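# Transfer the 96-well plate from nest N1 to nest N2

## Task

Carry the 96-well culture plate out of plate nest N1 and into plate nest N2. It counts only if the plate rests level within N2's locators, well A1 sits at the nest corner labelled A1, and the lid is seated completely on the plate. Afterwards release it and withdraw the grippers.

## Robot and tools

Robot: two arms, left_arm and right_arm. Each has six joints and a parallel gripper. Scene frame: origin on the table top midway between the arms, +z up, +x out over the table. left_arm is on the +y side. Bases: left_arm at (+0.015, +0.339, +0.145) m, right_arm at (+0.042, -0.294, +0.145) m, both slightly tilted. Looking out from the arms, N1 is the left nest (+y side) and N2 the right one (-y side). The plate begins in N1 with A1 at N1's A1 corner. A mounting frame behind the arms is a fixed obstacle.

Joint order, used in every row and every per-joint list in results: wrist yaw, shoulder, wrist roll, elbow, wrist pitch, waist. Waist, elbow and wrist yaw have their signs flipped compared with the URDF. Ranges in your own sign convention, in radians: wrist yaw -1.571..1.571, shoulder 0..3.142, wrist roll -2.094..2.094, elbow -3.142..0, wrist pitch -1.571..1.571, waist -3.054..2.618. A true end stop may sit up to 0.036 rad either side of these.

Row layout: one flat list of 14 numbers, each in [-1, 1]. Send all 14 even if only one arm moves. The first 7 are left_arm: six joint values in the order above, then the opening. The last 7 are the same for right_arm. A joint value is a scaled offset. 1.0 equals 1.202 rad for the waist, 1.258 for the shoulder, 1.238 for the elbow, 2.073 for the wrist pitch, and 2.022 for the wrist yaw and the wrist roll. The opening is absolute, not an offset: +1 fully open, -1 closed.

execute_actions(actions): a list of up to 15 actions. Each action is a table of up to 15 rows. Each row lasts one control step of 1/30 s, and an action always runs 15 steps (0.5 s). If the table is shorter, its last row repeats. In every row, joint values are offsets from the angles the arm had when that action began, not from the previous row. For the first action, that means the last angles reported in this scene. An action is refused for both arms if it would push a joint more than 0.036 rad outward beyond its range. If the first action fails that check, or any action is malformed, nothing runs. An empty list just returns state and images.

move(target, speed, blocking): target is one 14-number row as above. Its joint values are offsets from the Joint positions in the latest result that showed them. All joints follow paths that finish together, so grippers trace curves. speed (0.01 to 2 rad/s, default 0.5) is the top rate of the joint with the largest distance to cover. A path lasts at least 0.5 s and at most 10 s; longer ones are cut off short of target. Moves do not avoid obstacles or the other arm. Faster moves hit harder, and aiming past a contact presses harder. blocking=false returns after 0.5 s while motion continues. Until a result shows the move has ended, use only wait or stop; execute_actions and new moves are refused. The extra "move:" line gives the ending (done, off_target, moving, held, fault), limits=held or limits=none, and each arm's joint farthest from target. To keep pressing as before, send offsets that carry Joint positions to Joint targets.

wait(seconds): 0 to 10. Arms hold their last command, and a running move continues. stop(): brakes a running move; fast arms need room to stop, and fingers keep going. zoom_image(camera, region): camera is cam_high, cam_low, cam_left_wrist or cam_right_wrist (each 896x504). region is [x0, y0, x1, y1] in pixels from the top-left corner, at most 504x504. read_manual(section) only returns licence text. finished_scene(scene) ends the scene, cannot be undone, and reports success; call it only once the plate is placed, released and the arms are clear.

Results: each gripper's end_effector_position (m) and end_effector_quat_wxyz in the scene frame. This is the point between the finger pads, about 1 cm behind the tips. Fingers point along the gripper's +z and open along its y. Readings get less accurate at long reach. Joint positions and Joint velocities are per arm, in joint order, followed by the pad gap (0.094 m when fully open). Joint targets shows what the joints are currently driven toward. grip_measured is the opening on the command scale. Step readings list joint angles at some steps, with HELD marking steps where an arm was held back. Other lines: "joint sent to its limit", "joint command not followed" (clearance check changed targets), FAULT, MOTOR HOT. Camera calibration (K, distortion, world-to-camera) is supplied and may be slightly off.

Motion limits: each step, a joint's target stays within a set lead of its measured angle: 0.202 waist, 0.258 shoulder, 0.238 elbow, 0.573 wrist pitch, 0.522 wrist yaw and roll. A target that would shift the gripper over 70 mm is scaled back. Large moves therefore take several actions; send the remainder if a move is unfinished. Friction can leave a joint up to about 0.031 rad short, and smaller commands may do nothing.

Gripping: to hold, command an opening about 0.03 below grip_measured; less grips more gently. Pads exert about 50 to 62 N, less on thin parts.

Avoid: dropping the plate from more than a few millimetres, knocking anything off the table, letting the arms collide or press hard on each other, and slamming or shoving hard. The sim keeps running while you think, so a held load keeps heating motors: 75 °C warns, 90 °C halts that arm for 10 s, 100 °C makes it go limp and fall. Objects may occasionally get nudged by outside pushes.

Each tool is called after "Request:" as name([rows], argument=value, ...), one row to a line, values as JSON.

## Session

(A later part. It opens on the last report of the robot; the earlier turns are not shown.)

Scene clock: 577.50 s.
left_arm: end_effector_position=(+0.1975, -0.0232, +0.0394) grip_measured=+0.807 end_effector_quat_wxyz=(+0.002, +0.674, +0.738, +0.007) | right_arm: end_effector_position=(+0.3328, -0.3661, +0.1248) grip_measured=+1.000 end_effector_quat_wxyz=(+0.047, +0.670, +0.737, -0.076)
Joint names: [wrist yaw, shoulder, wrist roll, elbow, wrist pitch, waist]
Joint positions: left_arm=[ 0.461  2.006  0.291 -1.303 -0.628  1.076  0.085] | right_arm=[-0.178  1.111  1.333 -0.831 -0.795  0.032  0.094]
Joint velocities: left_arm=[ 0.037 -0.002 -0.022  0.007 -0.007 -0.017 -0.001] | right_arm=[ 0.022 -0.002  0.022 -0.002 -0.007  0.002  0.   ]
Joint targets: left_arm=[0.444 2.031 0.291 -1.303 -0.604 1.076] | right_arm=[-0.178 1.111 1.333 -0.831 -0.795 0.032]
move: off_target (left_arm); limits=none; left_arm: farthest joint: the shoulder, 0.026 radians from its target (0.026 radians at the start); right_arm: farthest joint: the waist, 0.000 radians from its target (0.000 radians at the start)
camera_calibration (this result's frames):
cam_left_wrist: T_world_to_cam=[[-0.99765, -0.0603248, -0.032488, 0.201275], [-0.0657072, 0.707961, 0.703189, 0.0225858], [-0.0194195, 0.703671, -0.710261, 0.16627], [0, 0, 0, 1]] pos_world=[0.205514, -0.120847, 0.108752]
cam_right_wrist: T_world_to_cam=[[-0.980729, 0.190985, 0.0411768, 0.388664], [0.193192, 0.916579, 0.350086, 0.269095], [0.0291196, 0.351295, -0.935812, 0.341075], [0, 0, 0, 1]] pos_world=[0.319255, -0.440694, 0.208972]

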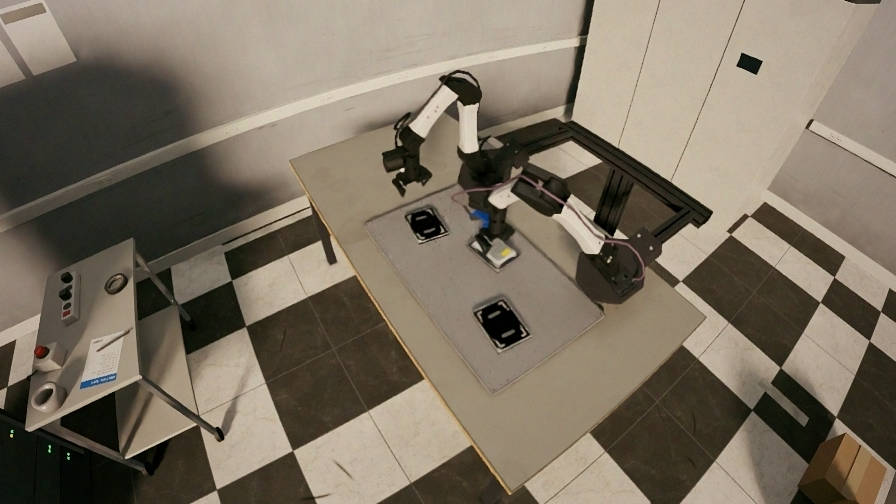

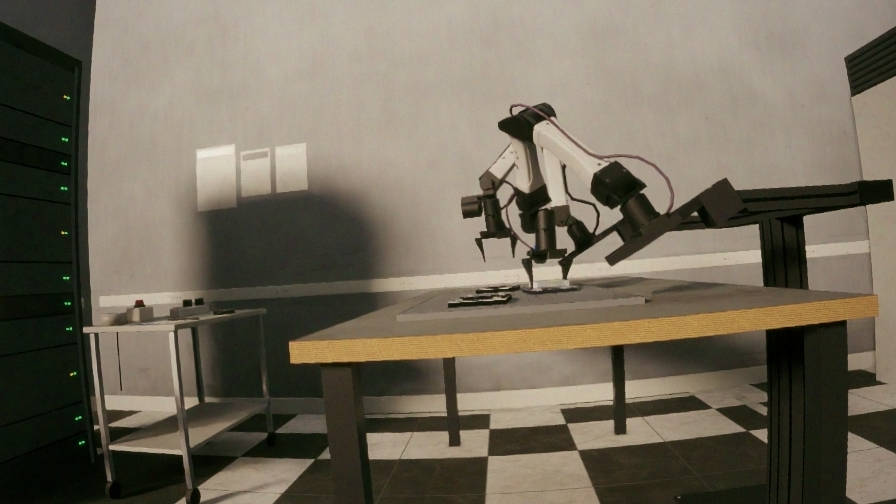

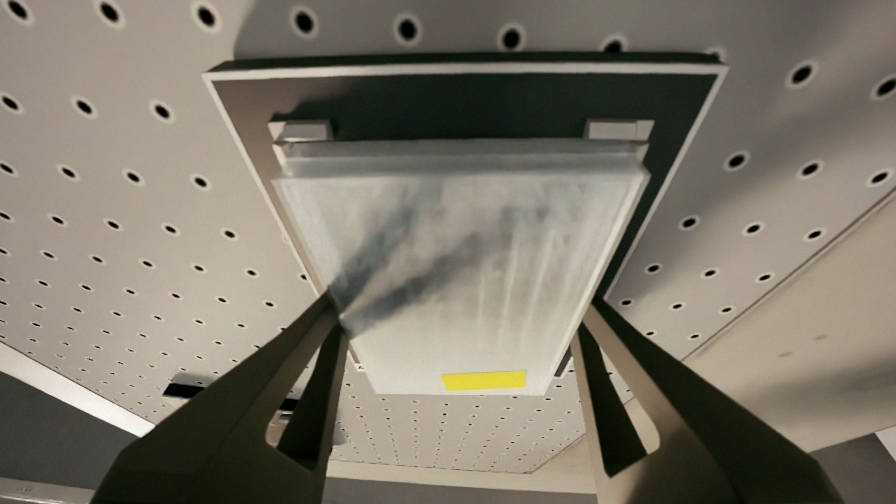

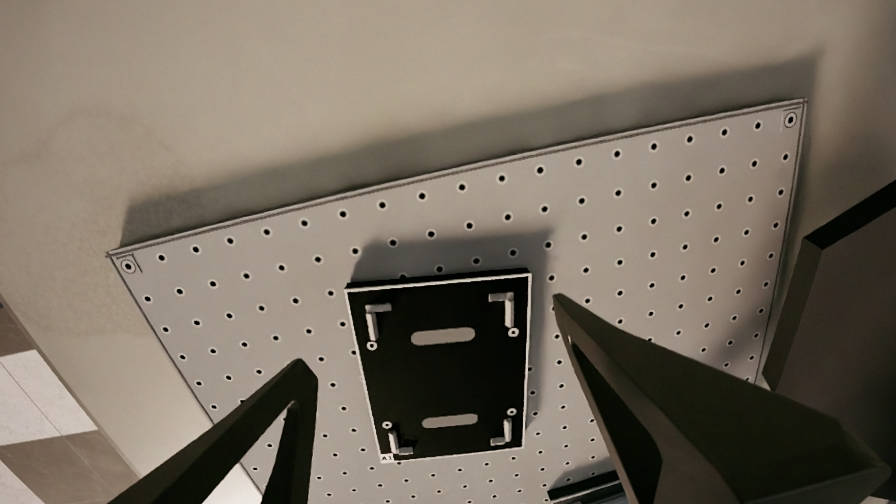

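Request:
execute_actions([
  [[0,0,0,0,0,0,0.75,0,0,0,0,0,0,1]],
  [[0,0,0,0,0,0,0.84,0,0,0,0,0,0,1]],
  [[0,0,0,0,0,0,1,0,0,0,0,0,0,1]],
])

Scene clock: 581.93 s.
left_arm: end_effector_position=(+0.1975, -0.0231, +0.0394) grip_measured=+1.000 end_effector_quat_wxyz=(+0.002, +0.674, +0.738, +0.008) | right_arm: end_effector_position=(+0.3328, -0.3661, +0.1248) grip_measured=+1.000 end_effector_quat_wxyz=(+0.047, +0.670, +0.737, -0.076)
Joint names: [wrist yaw, shoulder, wrist roll, elbow, wrist pitch, waist]
Joint positions: left_arm=[ 0.461  2.006  0.291 -1.303 -0.629  1.076  0.094] | right_arm=[-0.178  1.111  1.333 -0.831 -0.795  0.032  0.094]
Joint velocities: left_arm=[-0.081 -0.007 -0.037  0.012 -0.037 -0.007  0.   ] | right_arm=[-0.007  0.002 -0.037  0.007 -0.007 -0.002  0.   ]
Joint targets: left_arm=[0.461 2.006 0.291 -1.303 -0.629 1.076] | right_arm=[-0.178 1.111 1.333 -0.831 -0.795 0.032]
Step readings (joint positions; steps 1 to 15: 1st action; 16 to 30: 2nd action; 31 to 45: 3rd action):
0: left_arm=[0.461 2.006 0.291 -1.303 -0.628 1.076] | right_arm=[-0.178 1.111 1.333 -0.831 -0.795 0.032]
1: left_arm=[0.461 2.006 0.291 -1.303 -0.628 1.076] | right_arm=[-0.178 1.111 1.333 -0.831 -0.795 0.032]
2: left_arm=[0.461 2.006 0.291 -1.303 -0.628 1.076] | right_arm=[-0.178 1.111 1.333 -0.831 -0.795 0.032]
4: left_arm=[0.461 2.006 0.291 -1.303 -0.628 1.076] | right_arm=[-0.178 1.111 1.333 -0.831 -0.795 0.032]
8: left_arm=[0.461 2.006 0.291 -1.303 -0.628 1.076] | right_arm=[-0.178 1.111 1.333 -0.831 -0.795 0.032]
15: left_arm=[0.461 2.006 0.291 -1.303 -0.628 1.076] | right_arm=[-0.178 1.111 1.333 -0.831 -0.795 0.032]
16: left_arm=[0.461 2.006 0.291 -1.303 -0.628 1.076] | right_arm=[-0.178 1.111 1.333 -0.831 -0.795 0.032]
17: left_arm=[0.461 2.006 0.291 -1.303 -0.629 1.076] | right_arm=[-0.178 1.111 1.333 -0.831 -0.795 0.032]
19: left_arm=[0.461 2.006 0.291 -1.303 -0.629 1.076] | right_arm=[-0.178 1.111 1.333 -0.831 -0.795 0.032]
23: left_arm=[0.461 2.006 0.291 -1.303 -0.629 1.076] | right_arm=[-0.178 1.111 1.333 -0.831 -0.795 0.032]
30: left_arm=[0.461 2.006 0.291 -1.303 -0.629 1.076] | right_arm=[-0.178 1.111 1.333 -0.831 -0.795 0.032]
31: left_arm=[0.461 2.006 0.291 -1.303 -0.629 1.076] | right_arm=[-0.178 1.111 1.333 -0.831 -0.795 0.032]
32: left_arm=[0.461 2.006 0.291 -1.303 -0.629 1.076] | right_arm=[-0.178 1.111 1.333 -0.831 -0.795 0.032]
34: left_arm=[0.461 2.006 0.291 -1.303 -0.629 1.076] | right_arm=[-0.178 1.111 1.333 -0.831 -0.795 0.032]
38: left_arm=[0.461 2.006 0.291 -1.303 -0.629 1.076] | right_arm=[-0.178 1.111 1.333 -0.831 -0.795 0.032]
45: Joint positions above
camera_calibration (this result's frames):
cam_left_wrist: T_world_to_cam=[[-0.997653, -0.0601449, -0.0327409, 0.201324], [-0.065749, 0.707647, 0.7035, 0.0225011], [-0.0191429, 0.704002, -0.70994, 0.166137], [0, 0, 0, 1]] pos_world=[0.205511, -0.120775, 0.10871]
cam_right_wrist: T_world_to_cam=[[-0.980729, 0.190985, 0.0411768, 0.388664], [0.193192, 0.916579, 0.350086, 0.269095], [0.0291196, 0.351295, -0.935812, 0.341075], [0, 0, 0, 1]] pos_world=[0.319255, -0.440694, 0.208972]

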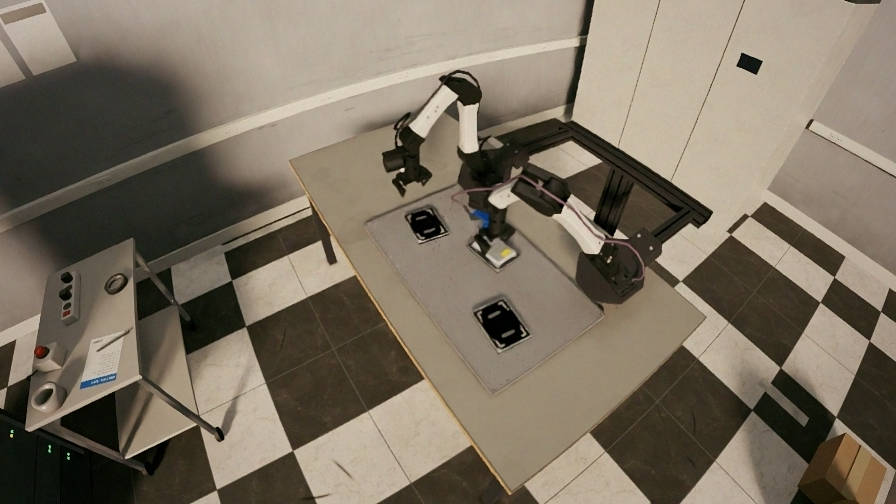

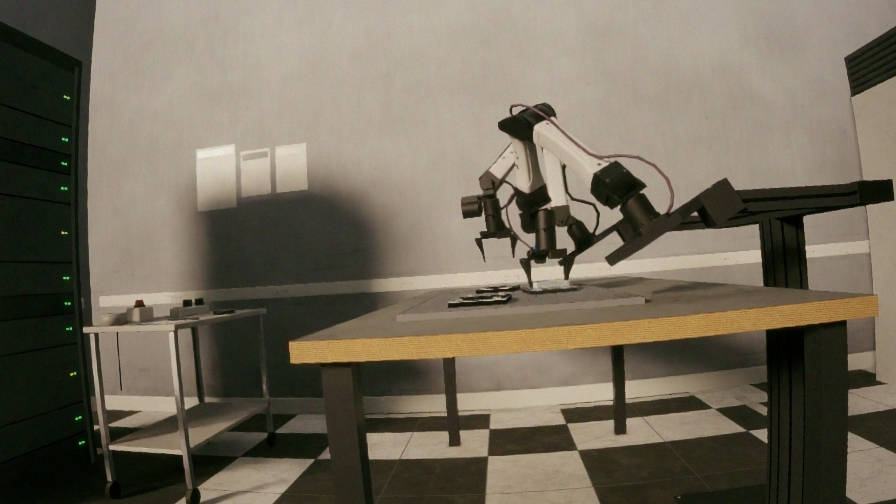

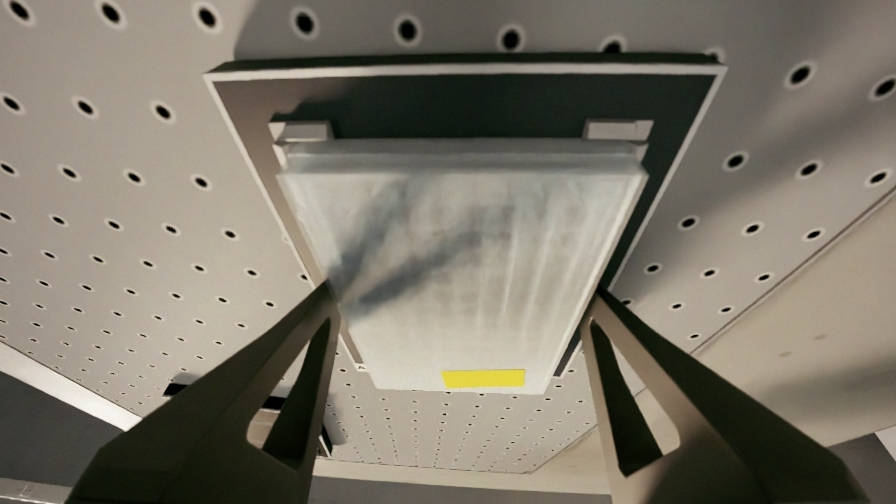

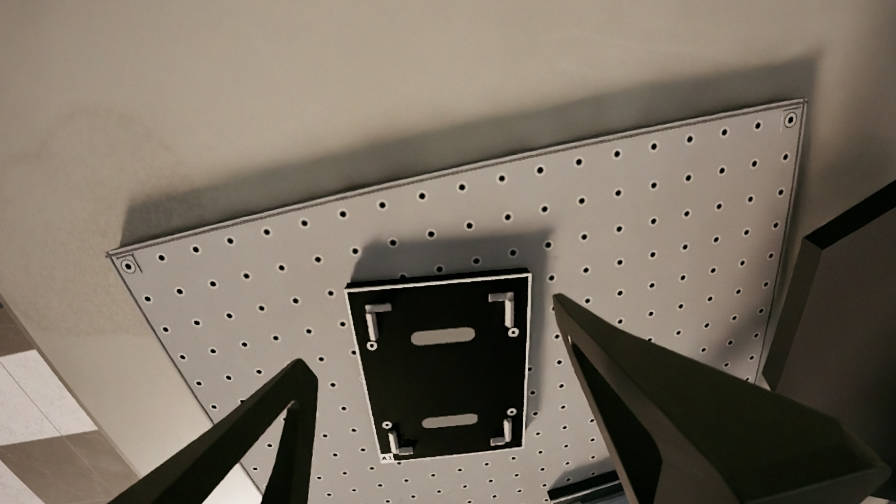

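Request:
move(target=[0,-0.068,0,-0.034,-0.047,0.033,1,0,0,0,0,0,0,1], speed=0.06)

Scene clock: 588.40 s.
left_arm: end_effector_position=(+0.1993, -0.0247, +0.0680) grip_measured=+1.000 end_effector_quat_wxyz=(+0.007, +0.683, +0.730, +0.002) | right_arm: end_effector_position=(+0.3328, -0.3661, +0.1248) grip_measured=+1.000 end_effector_quat_wxyz=(+0.047, +0.670, +0.737, -0.076)
Joint names: [wrist yaw, shoulder, wrist roll, elbow, wrist pitch, waist]
Joint positions: left_arm=[ 0.461  1.943  0.291 -1.325 -0.712  1.104  0.094] | right_arm=[-0.178  1.111  1.333 -0.831 -0.795  0.032  0.094]
Joint velocities: left_arm=[-0.066 -0.002  0.022  0.022 -0.007  0.007  0.   ] | right_arm=[-0.11  -0.007  0.051  0.012 -0.007 -0.007  0.   ]
Joint targets: left_arm=[0.461 1.920 0.291 -1.345 -0.726 1.116] | right_arm=[-0.178 1.111 1.333 -0.831 -0.795 0.032]
move: off_target (left_arm); limits=none; left_arm: farthest joint: the shoulder, 0.023 radians from its target (0.085 radians at the start); right_arm: farthest joint: the waist, 0.000 radians from its target (0.000 radians at the start)
camera_calibration (this result's frames):
cam_left_wrist: T_world_to_cam=[[-0.998868, -0.0367407, -0.0302062, 0.204598], [-0.0474153, 0.719061, 0.693327, 0.000918206], [-0.00375321, 0.693975, -0.719989, 0.184954], [0, 0, 0, 1]] pos_world=[0.205104, -0.121497, 0.138708]
cam_right_wrist: T_world_to_cam=[[-0.980729, 0.190985, 0.0411768, 0.388664], [0.193192, 0.916579, 0.350086, 0.269095], [0.0291196, 0.351295, -0.935812, 0.341075], [0, 0, 0, 1]] pos_world=[0.319255, -0.440694, 0.208972]

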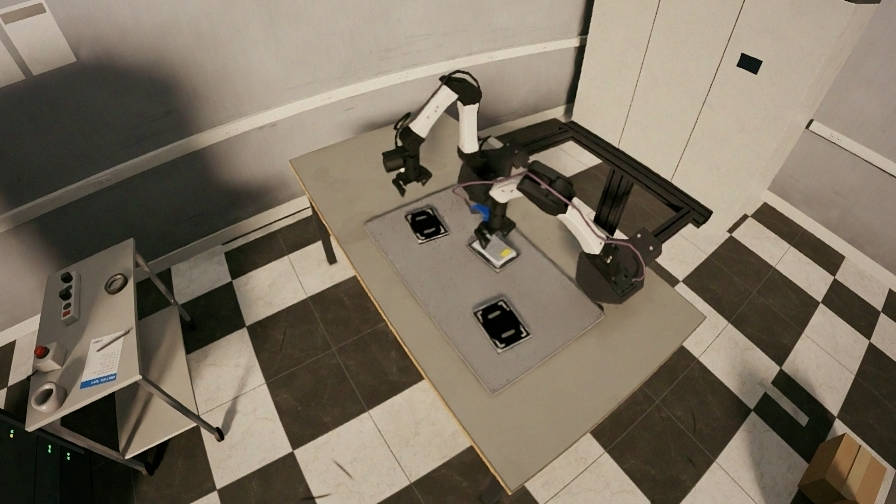

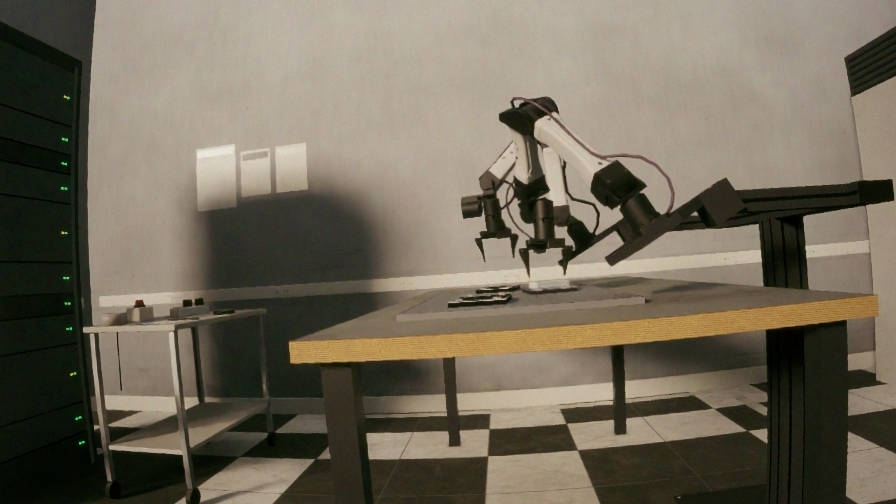

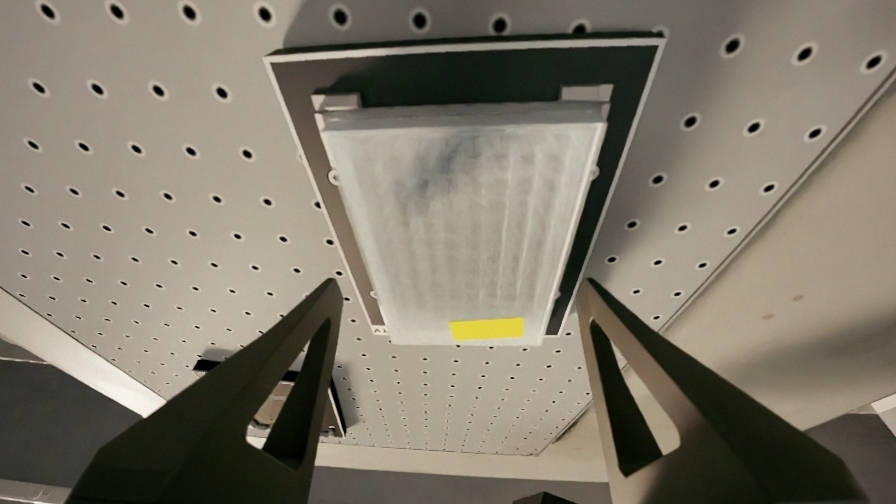

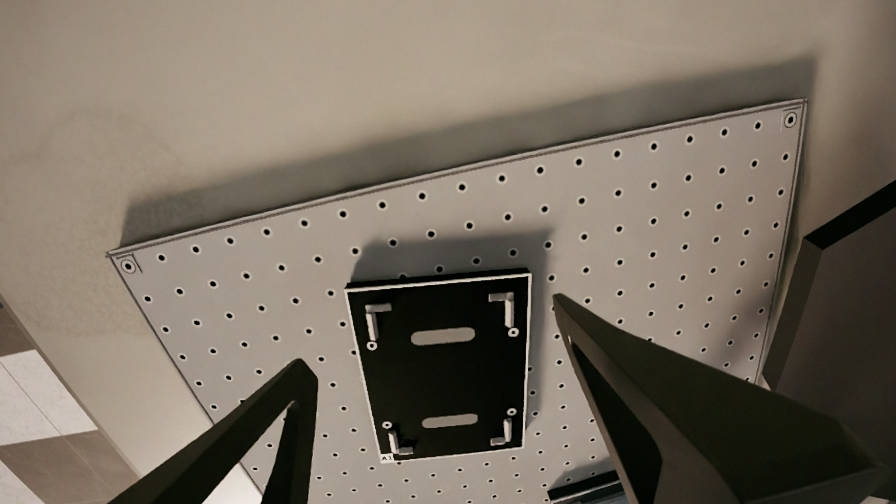

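Request:
move(target=[0,-0.25,0,0,0,-1,1,-0.1,0.1,-0.911,-0.1,0,-0.4,1], speed=0.6)

Scene clock: 602.10 s.
left_arm: end_effector_position=(+0.4564, +0.3797, +0.0894) grip_measured=+1.000 end_effector_quat_wxyz=(-0.005, +0.173, +0.955, +0.242) | right_arm: end_effector_position=(+0.3689, -0.2628, +0.1299) grip_measured=+1.000 end_effector_quat_wxyz=(+0.005, -0.373, +0.925, -0.075)
Joint names: [wrist yaw, shoulder, wrist roll, elbow, wrist pitch, waist]
Joint positions: left_arm=[ 0.456  1.651  0.285 -1.325 -0.702 -0.092  0.094] | right_arm=[-0.368  1.22  -0.497 -0.928 -0.795 -0.441  0.094]
Joint velocities: left_arm=[ 0.007 -0.007  0.037  0.007  0.037  0.022  0.   ] | right_arm=[-0.022 -0.007 -0.051  0.002 -0.051 -0.002  0.   ]
Joint targets: left_arm=[0.461 1.628 0.291 -1.325 -0.712 -0.097] | right_arm=[-0.380 1.237 -0.509 -0.955 -0.795 -0.449]
move: off_target (left_arm, right_arm); limits=none; left_arm: farthest joint: the shoulder, 0.022 radians from its target (0.315 radians at the start); right_arm: farthest joint: the elbow, 0.027 radians from its target (0.124 radians at the start)
camera_calibration (this result's frames):
cam_left_wrist: T_world_to_cam=[[-0.359599, -0.804178, -0.473271, 0.516116], [-0.721954, -0.081548, 0.687118, 0.319954], [-0.59116, 0.588768, -0.551255, 0.213642], [0, 0, 0, 1]] pos_world=[0.542884, 0.315355, 0.142188]
cam_right_wrist: T_world_to_cam=[[0.459802, -0.86703, 0.191938, -0.424934], [-0.802921, -0.313582, 0.506936, 0.189446], [-0.37934, -0.387202, -0.840343, 0.252716], [0, 0, 0, 1]] pos_world=[0.443361, -0.211172, 0.197892]

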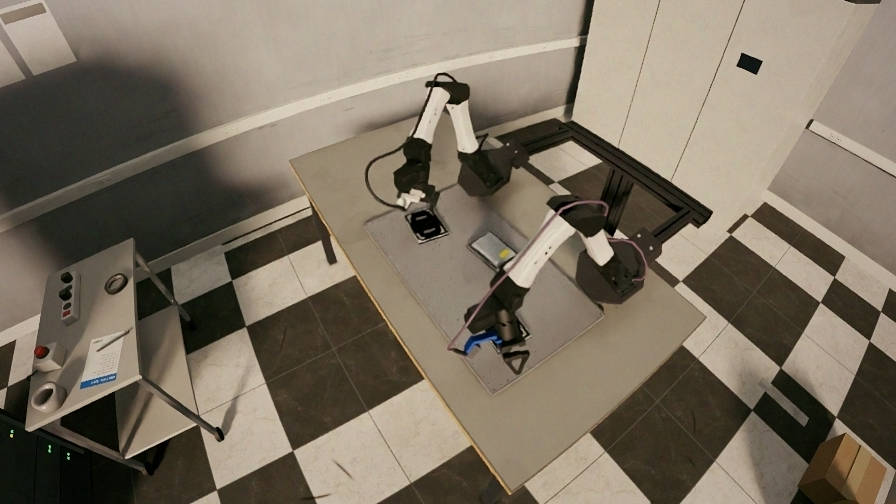

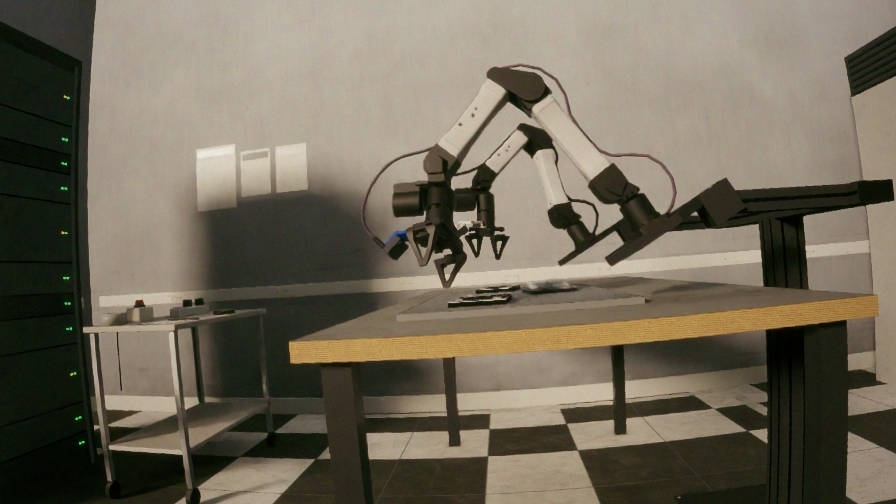

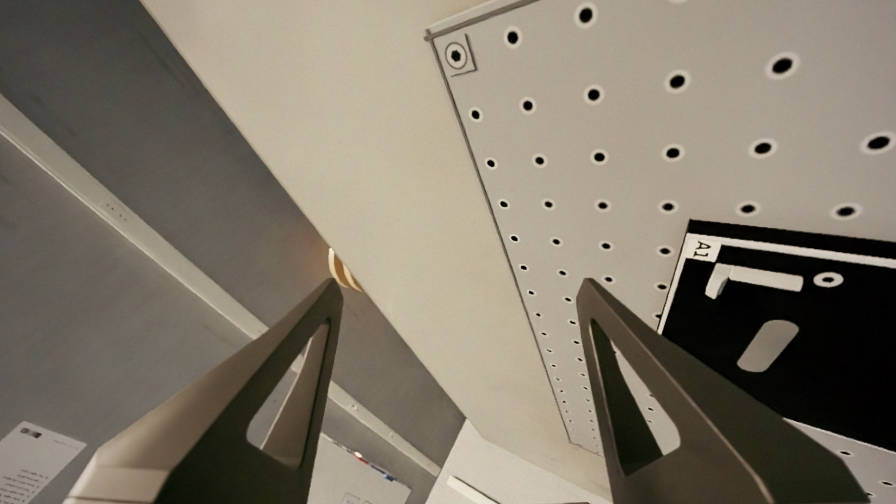

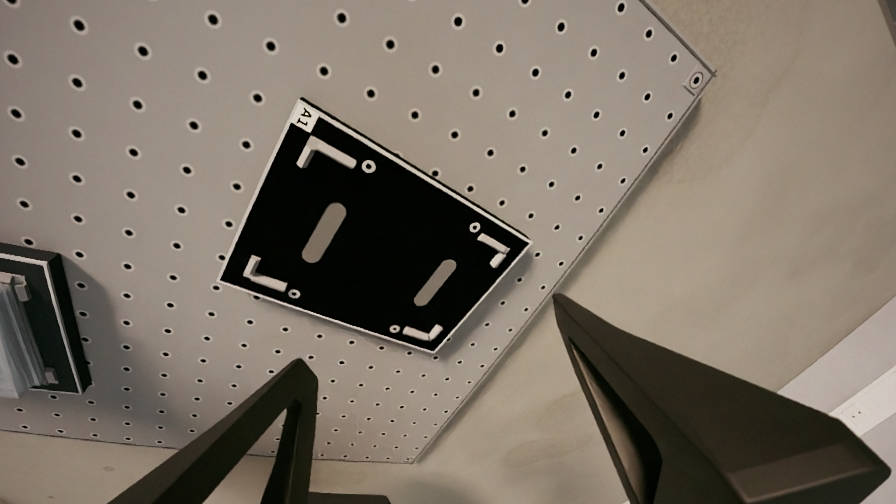

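Request:
move(target=[0,0,0,0,0,0,1,-0.071,0.398,0,-0.111,-0.028,-0.85,1], speed=0.5)

Scene clock: 608.17 s.
left_arm: end_effector_position=(+0.4564, +0.3797, +0.0894) grip_measured=+1.000 end_effector_quat_wxyz=(-0.005, +0.173, +0.955, +0.242) | right_arm: end_effector_position=(+0.1982, -0.0206, +0.1332) grip_measured=+1.000 end_effector_quat_wxyz=(-0.008, +0.790, -0.613, -0.004)
Joint names: [wrist yaw, shoulder, wrist roll, elbow, wrist pitch, waist]
Joint positions: left_arm=[ 0.456  1.651  0.285 -1.325 -0.702 -0.092  0.094] | right_arm=[-0.501  1.707 -0.498 -1.038 -0.836 -1.458  0.094]
Joint velocities: left_arm=[ 0.081  0.007  0.066  0.002 -0.022 -0.007  0.   ] | right_arm=[ 0.007 -0.017 -0.037  0.007  0.066  0.002  0.   ]
Joint targets: left_arm=[0.456 1.651 0.285 -1.325 -0.702 -0.092] | right_arm=[-0.512 1.721 -0.497 -1.066 -0.853 -1.463]
move: off_target (right_arm); limits=none; left_arm: farthest joint: the waist, 0.000 radians from its target (0.000 radians at the start); right_arm: farthest joint: the elbow, 0.027 radians from its target (0.137 radians at the start)
camera_calibration (this result's frames):
cam_left_wrist: T_world_to_cam=[[-0.359599, -0.804178, -0.473271, 0.516116], [-0.721954, -0.081548, 0.687118, 0.319954], [-0.59116, 0.588768, -0.551255, 0.213642], [0, 0, 0, 1]] pos_world=[0.542884, 0.315355, 0.142188]
cam_right_wrist: T_world_to_cam=[[0.998555, -0.0286162, 0.0454865, -0.207045], [-0.0474623, -0.866602, 0.496738, -0.0331038], [0.025204, -0.498179, -0.866708, 0.205551], [0, 0, 0, 1]] pos_world=[0.199994, 0.0677886, 0.204015]

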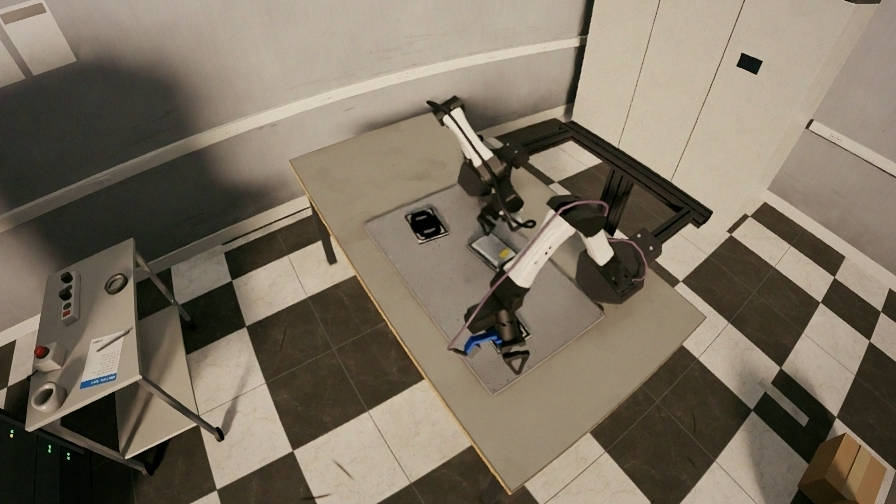

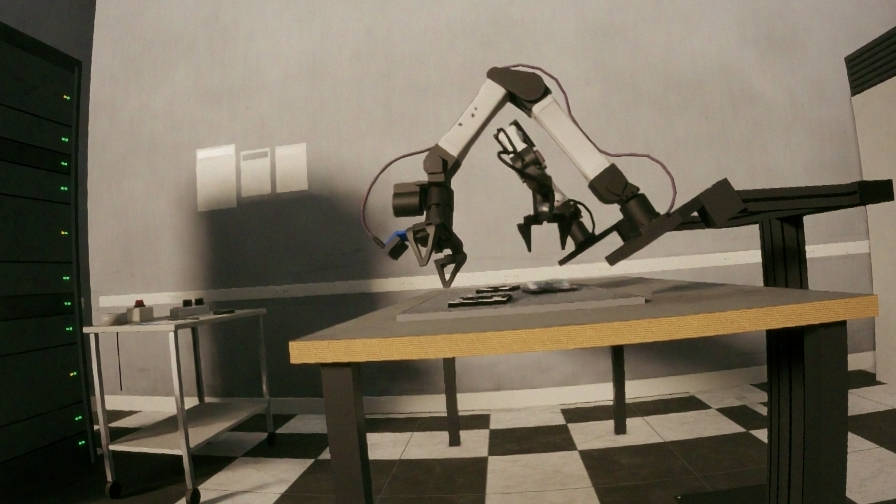

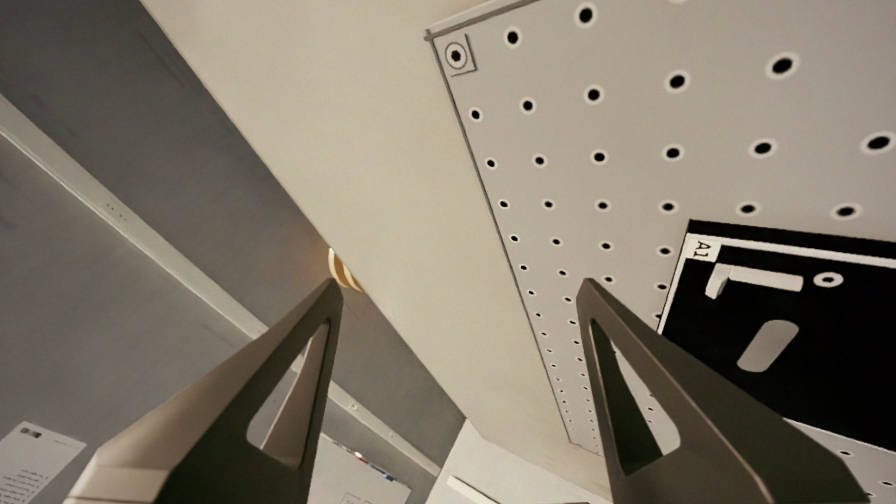

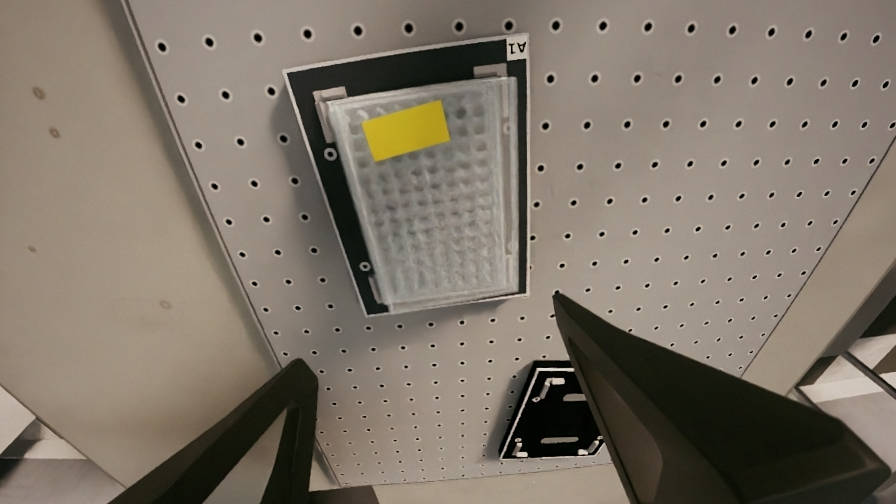

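Request:
move(target=[0,0,0,0,0,0,1,0.008,0.138,0.042,0.062,0.126,0.082,1], speed=0.2)

Scene clock: 628.07 s.
left_arm: end_effector_position=(+0.4564, +0.3797, +0.0894) grip_measured=+1.000 end_effector_quat_wxyz=(-0.005, +0.173, +0.955, +0.242) | right_arm: end_effector_position=(+0.1982, -0.0124, +0.0700) grip_measured=+1.000 end_effector_quat_wxyz=(+0.001, +0.736, -0.677, +0.001)
Joint names: [wrist yaw, shoulder, wrist roll, elbow, wrist pitch, waist]
Joint positions: left_arm=[ 0.456  1.651  0.285 -1.325 -0.702 -0.092  0.094] | right_arm=[-0.495  1.867 -0.424 -0.982 -0.592 -1.364  0.094]
Joint velocities: left_arm=[-0.007  0.007  0.022  0.007  0.051 -0.017  0.   ] | right_arm=[ 0.037 -0.002  0.007  0.007 -0.066  0.022  0.   ]
Joint targets: left_arm=[0.456 1.651 0.285 -1.325 -0.702 -0.092] | right_arm=[-0.485 1.880 -0.413 -0.961 -0.575 -1.359]
move: done; limits=none; left_arm: farthest joint: the waist, 0.000 radians from its target (0.000 radians at the start); right_arm: farthest joint: the elbow, 0.020 radians from its target (0.077 radians at the start)
camera_calibration (this result's frames):
cam_left_wrist: T_world_to_cam=[[-0.359599, -0.804178, -0.473271, 0.516116], [-0.721954, -0.081548, 0.687118, 0.319954], [-0.59116, 0.588768, -0.551255, 0.213642], [0, 0, 0, 1]] pos_world=[0.542884, 0.315355, 0.142188]
cam_right_wrist: T_world_to_cam=[[0.979685, -0.195997, 0.0424538, -0.202113], [-0.189652, -0.83668, 0.513808, 0.0327682], [-0.0651844, -0.511421, -0.856854, 0.171942], [0, 0, 0, 1]] pos_world=[0.21543, 0.0757379, 0.139073]

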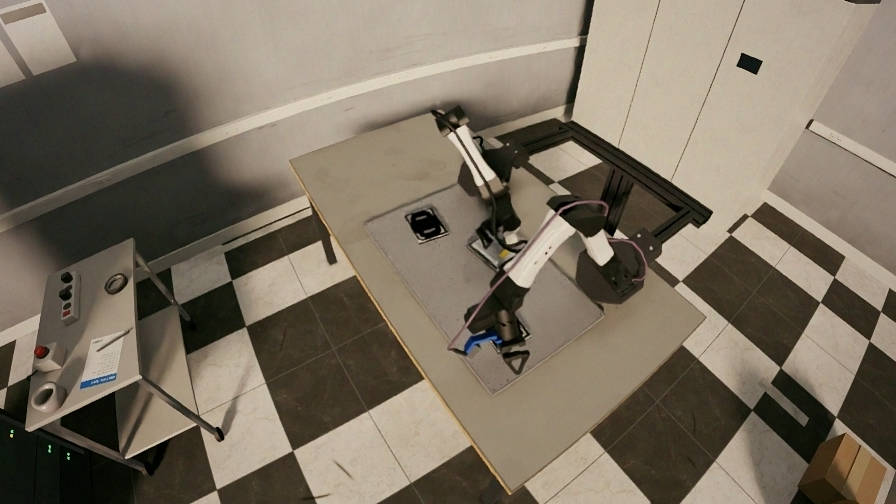

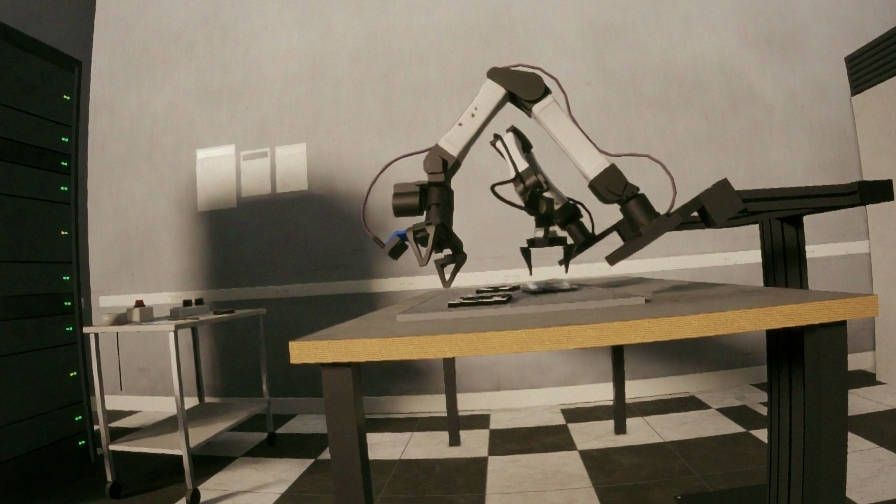

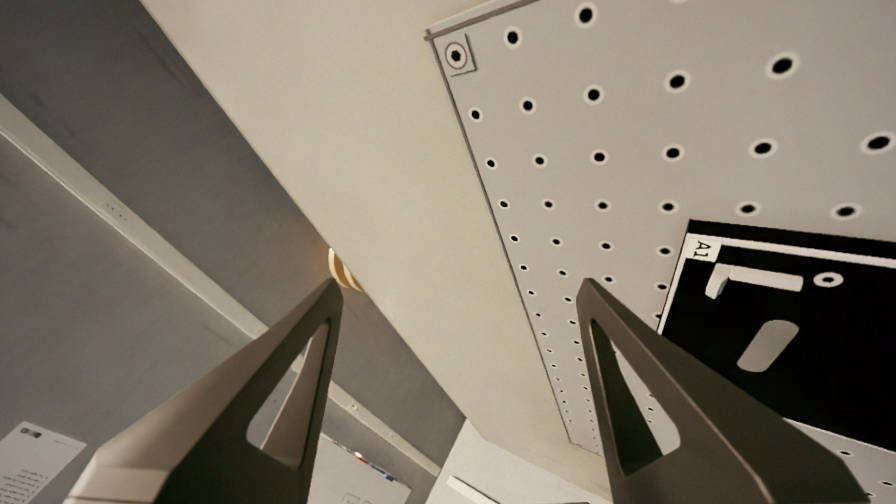

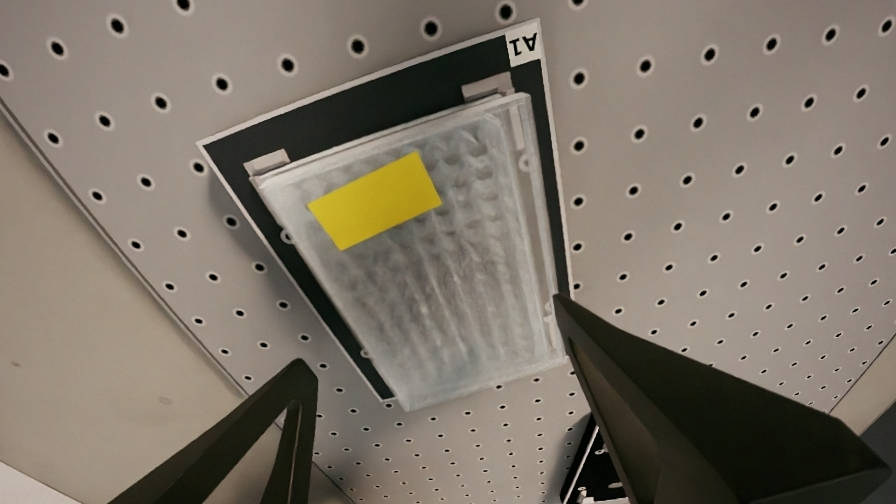

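Request:
move(target=[0,0,0,0,0,0,1,0.005,0.049,0.012,-0.052,0.022,0.023,1], speed=0.08)

Scene clock: 639.20 s.
left_arm: end_effector_position=(+0.4564, +0.3797, +0.0894) grip_measured=+1.000 end_effector_quat_wxyz=(-0.005, +0.173, +0.955, +0.242) | right_arm: end_effector_position=(+0.2062, -0.0015, +0.0612) grip_measured=+1.000 end_effector_quat_wxyz=(-0.003, +0.721, -0.693, +0.000)
Joint names: [wrist yaw, shoulder, wrist roll, elbow, wrist pitch, waist]
Joint positions: left_arm=[ 0.456  1.651  0.285 -1.325 -0.702 -0.092  0.094] | right_arm=[-0.495  1.912 -0.411 -1.02  -0.563 -1.342  0.094]
Joint velocities: left_arm=[-0.051  0.007 -0.095  0.002  0.081 -0.012  0.   ] | right_arm=[ 0.007 -0.007  0.007  0.007 -0.037  0.007  0.   ]
Joint targets: left_arm=[0.456 1.651 0.285 -1.325 -0.702 -0.092] | right_arm=[-0.485 1.928 -0.400 -1.046 -0.546 -1.336]
move: off_target (right_arm); limits=none; left_arm: farthest joint: the waist, 0.000 radians from its target (0.000 radians at the start); right_arm: farthest joint: the elbow, 0.026 radians from its target (0.065 radians at the start)
camera_calibration (this result's frames):
cam_left_wrist: T_world_to_cam=[[-0.359599, -0.804178, -0.473271, 0.516116], [-0.721954, -0.081548, 0.687118, 0.319954], [-0.59116, 0.588768, -0.551255, 0.213642], [0, 0, 0, 1]] pos_world=[0.542884, 0.315355, 0.142188]
cam_right_wrist: T_world_to_cam=[[0.970075, -0.23842, 0.0459376, -0.205671], [-0.228344, -0.831503, 0.50642, 0.0563586], [-0.0825434, -0.501755, -0.861063, 0.174361], [0, 0, 0, 1]] pos_world=[0.226778, 0.0853126, 0.131043]

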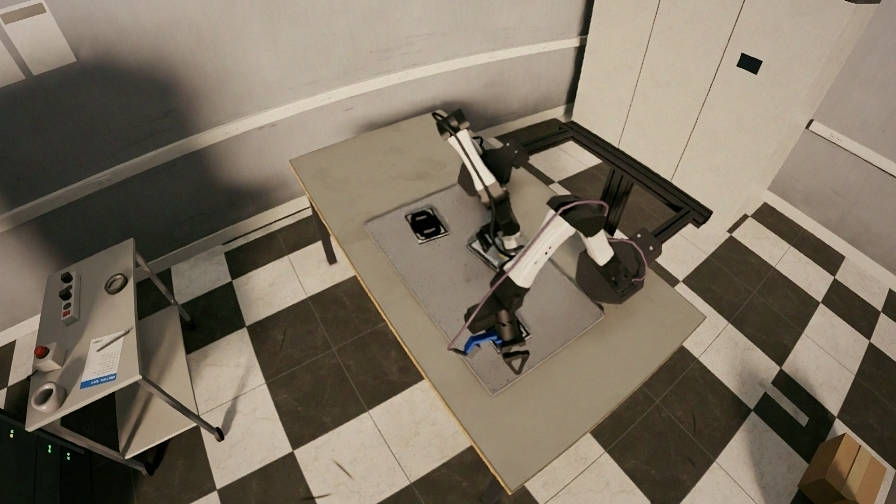

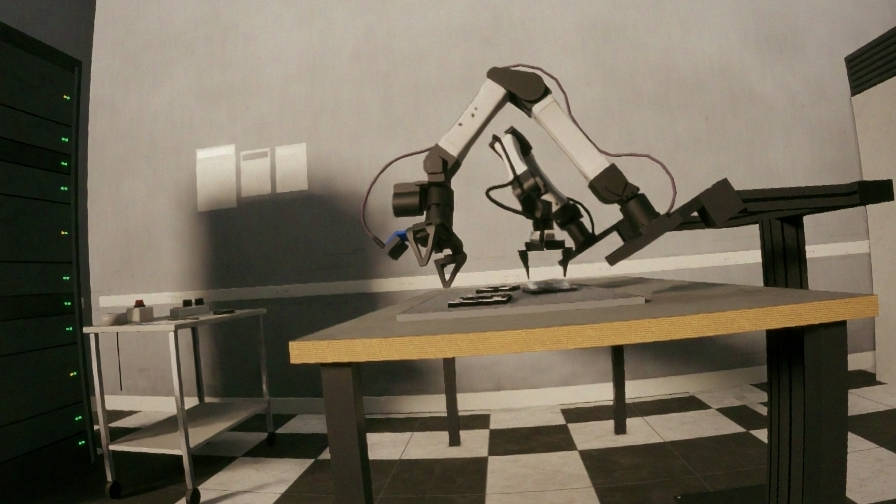

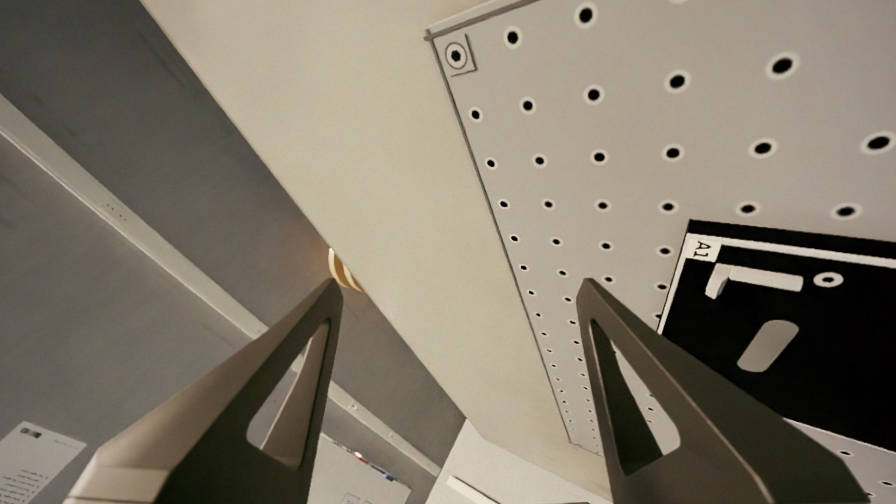

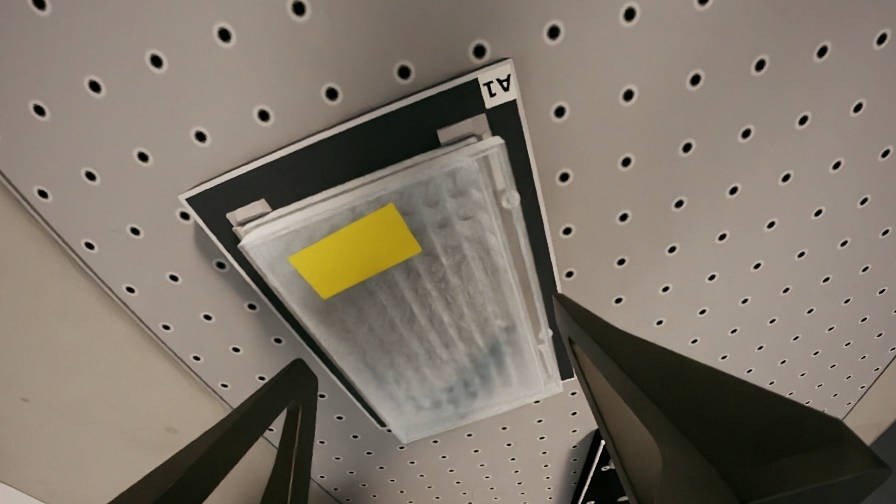

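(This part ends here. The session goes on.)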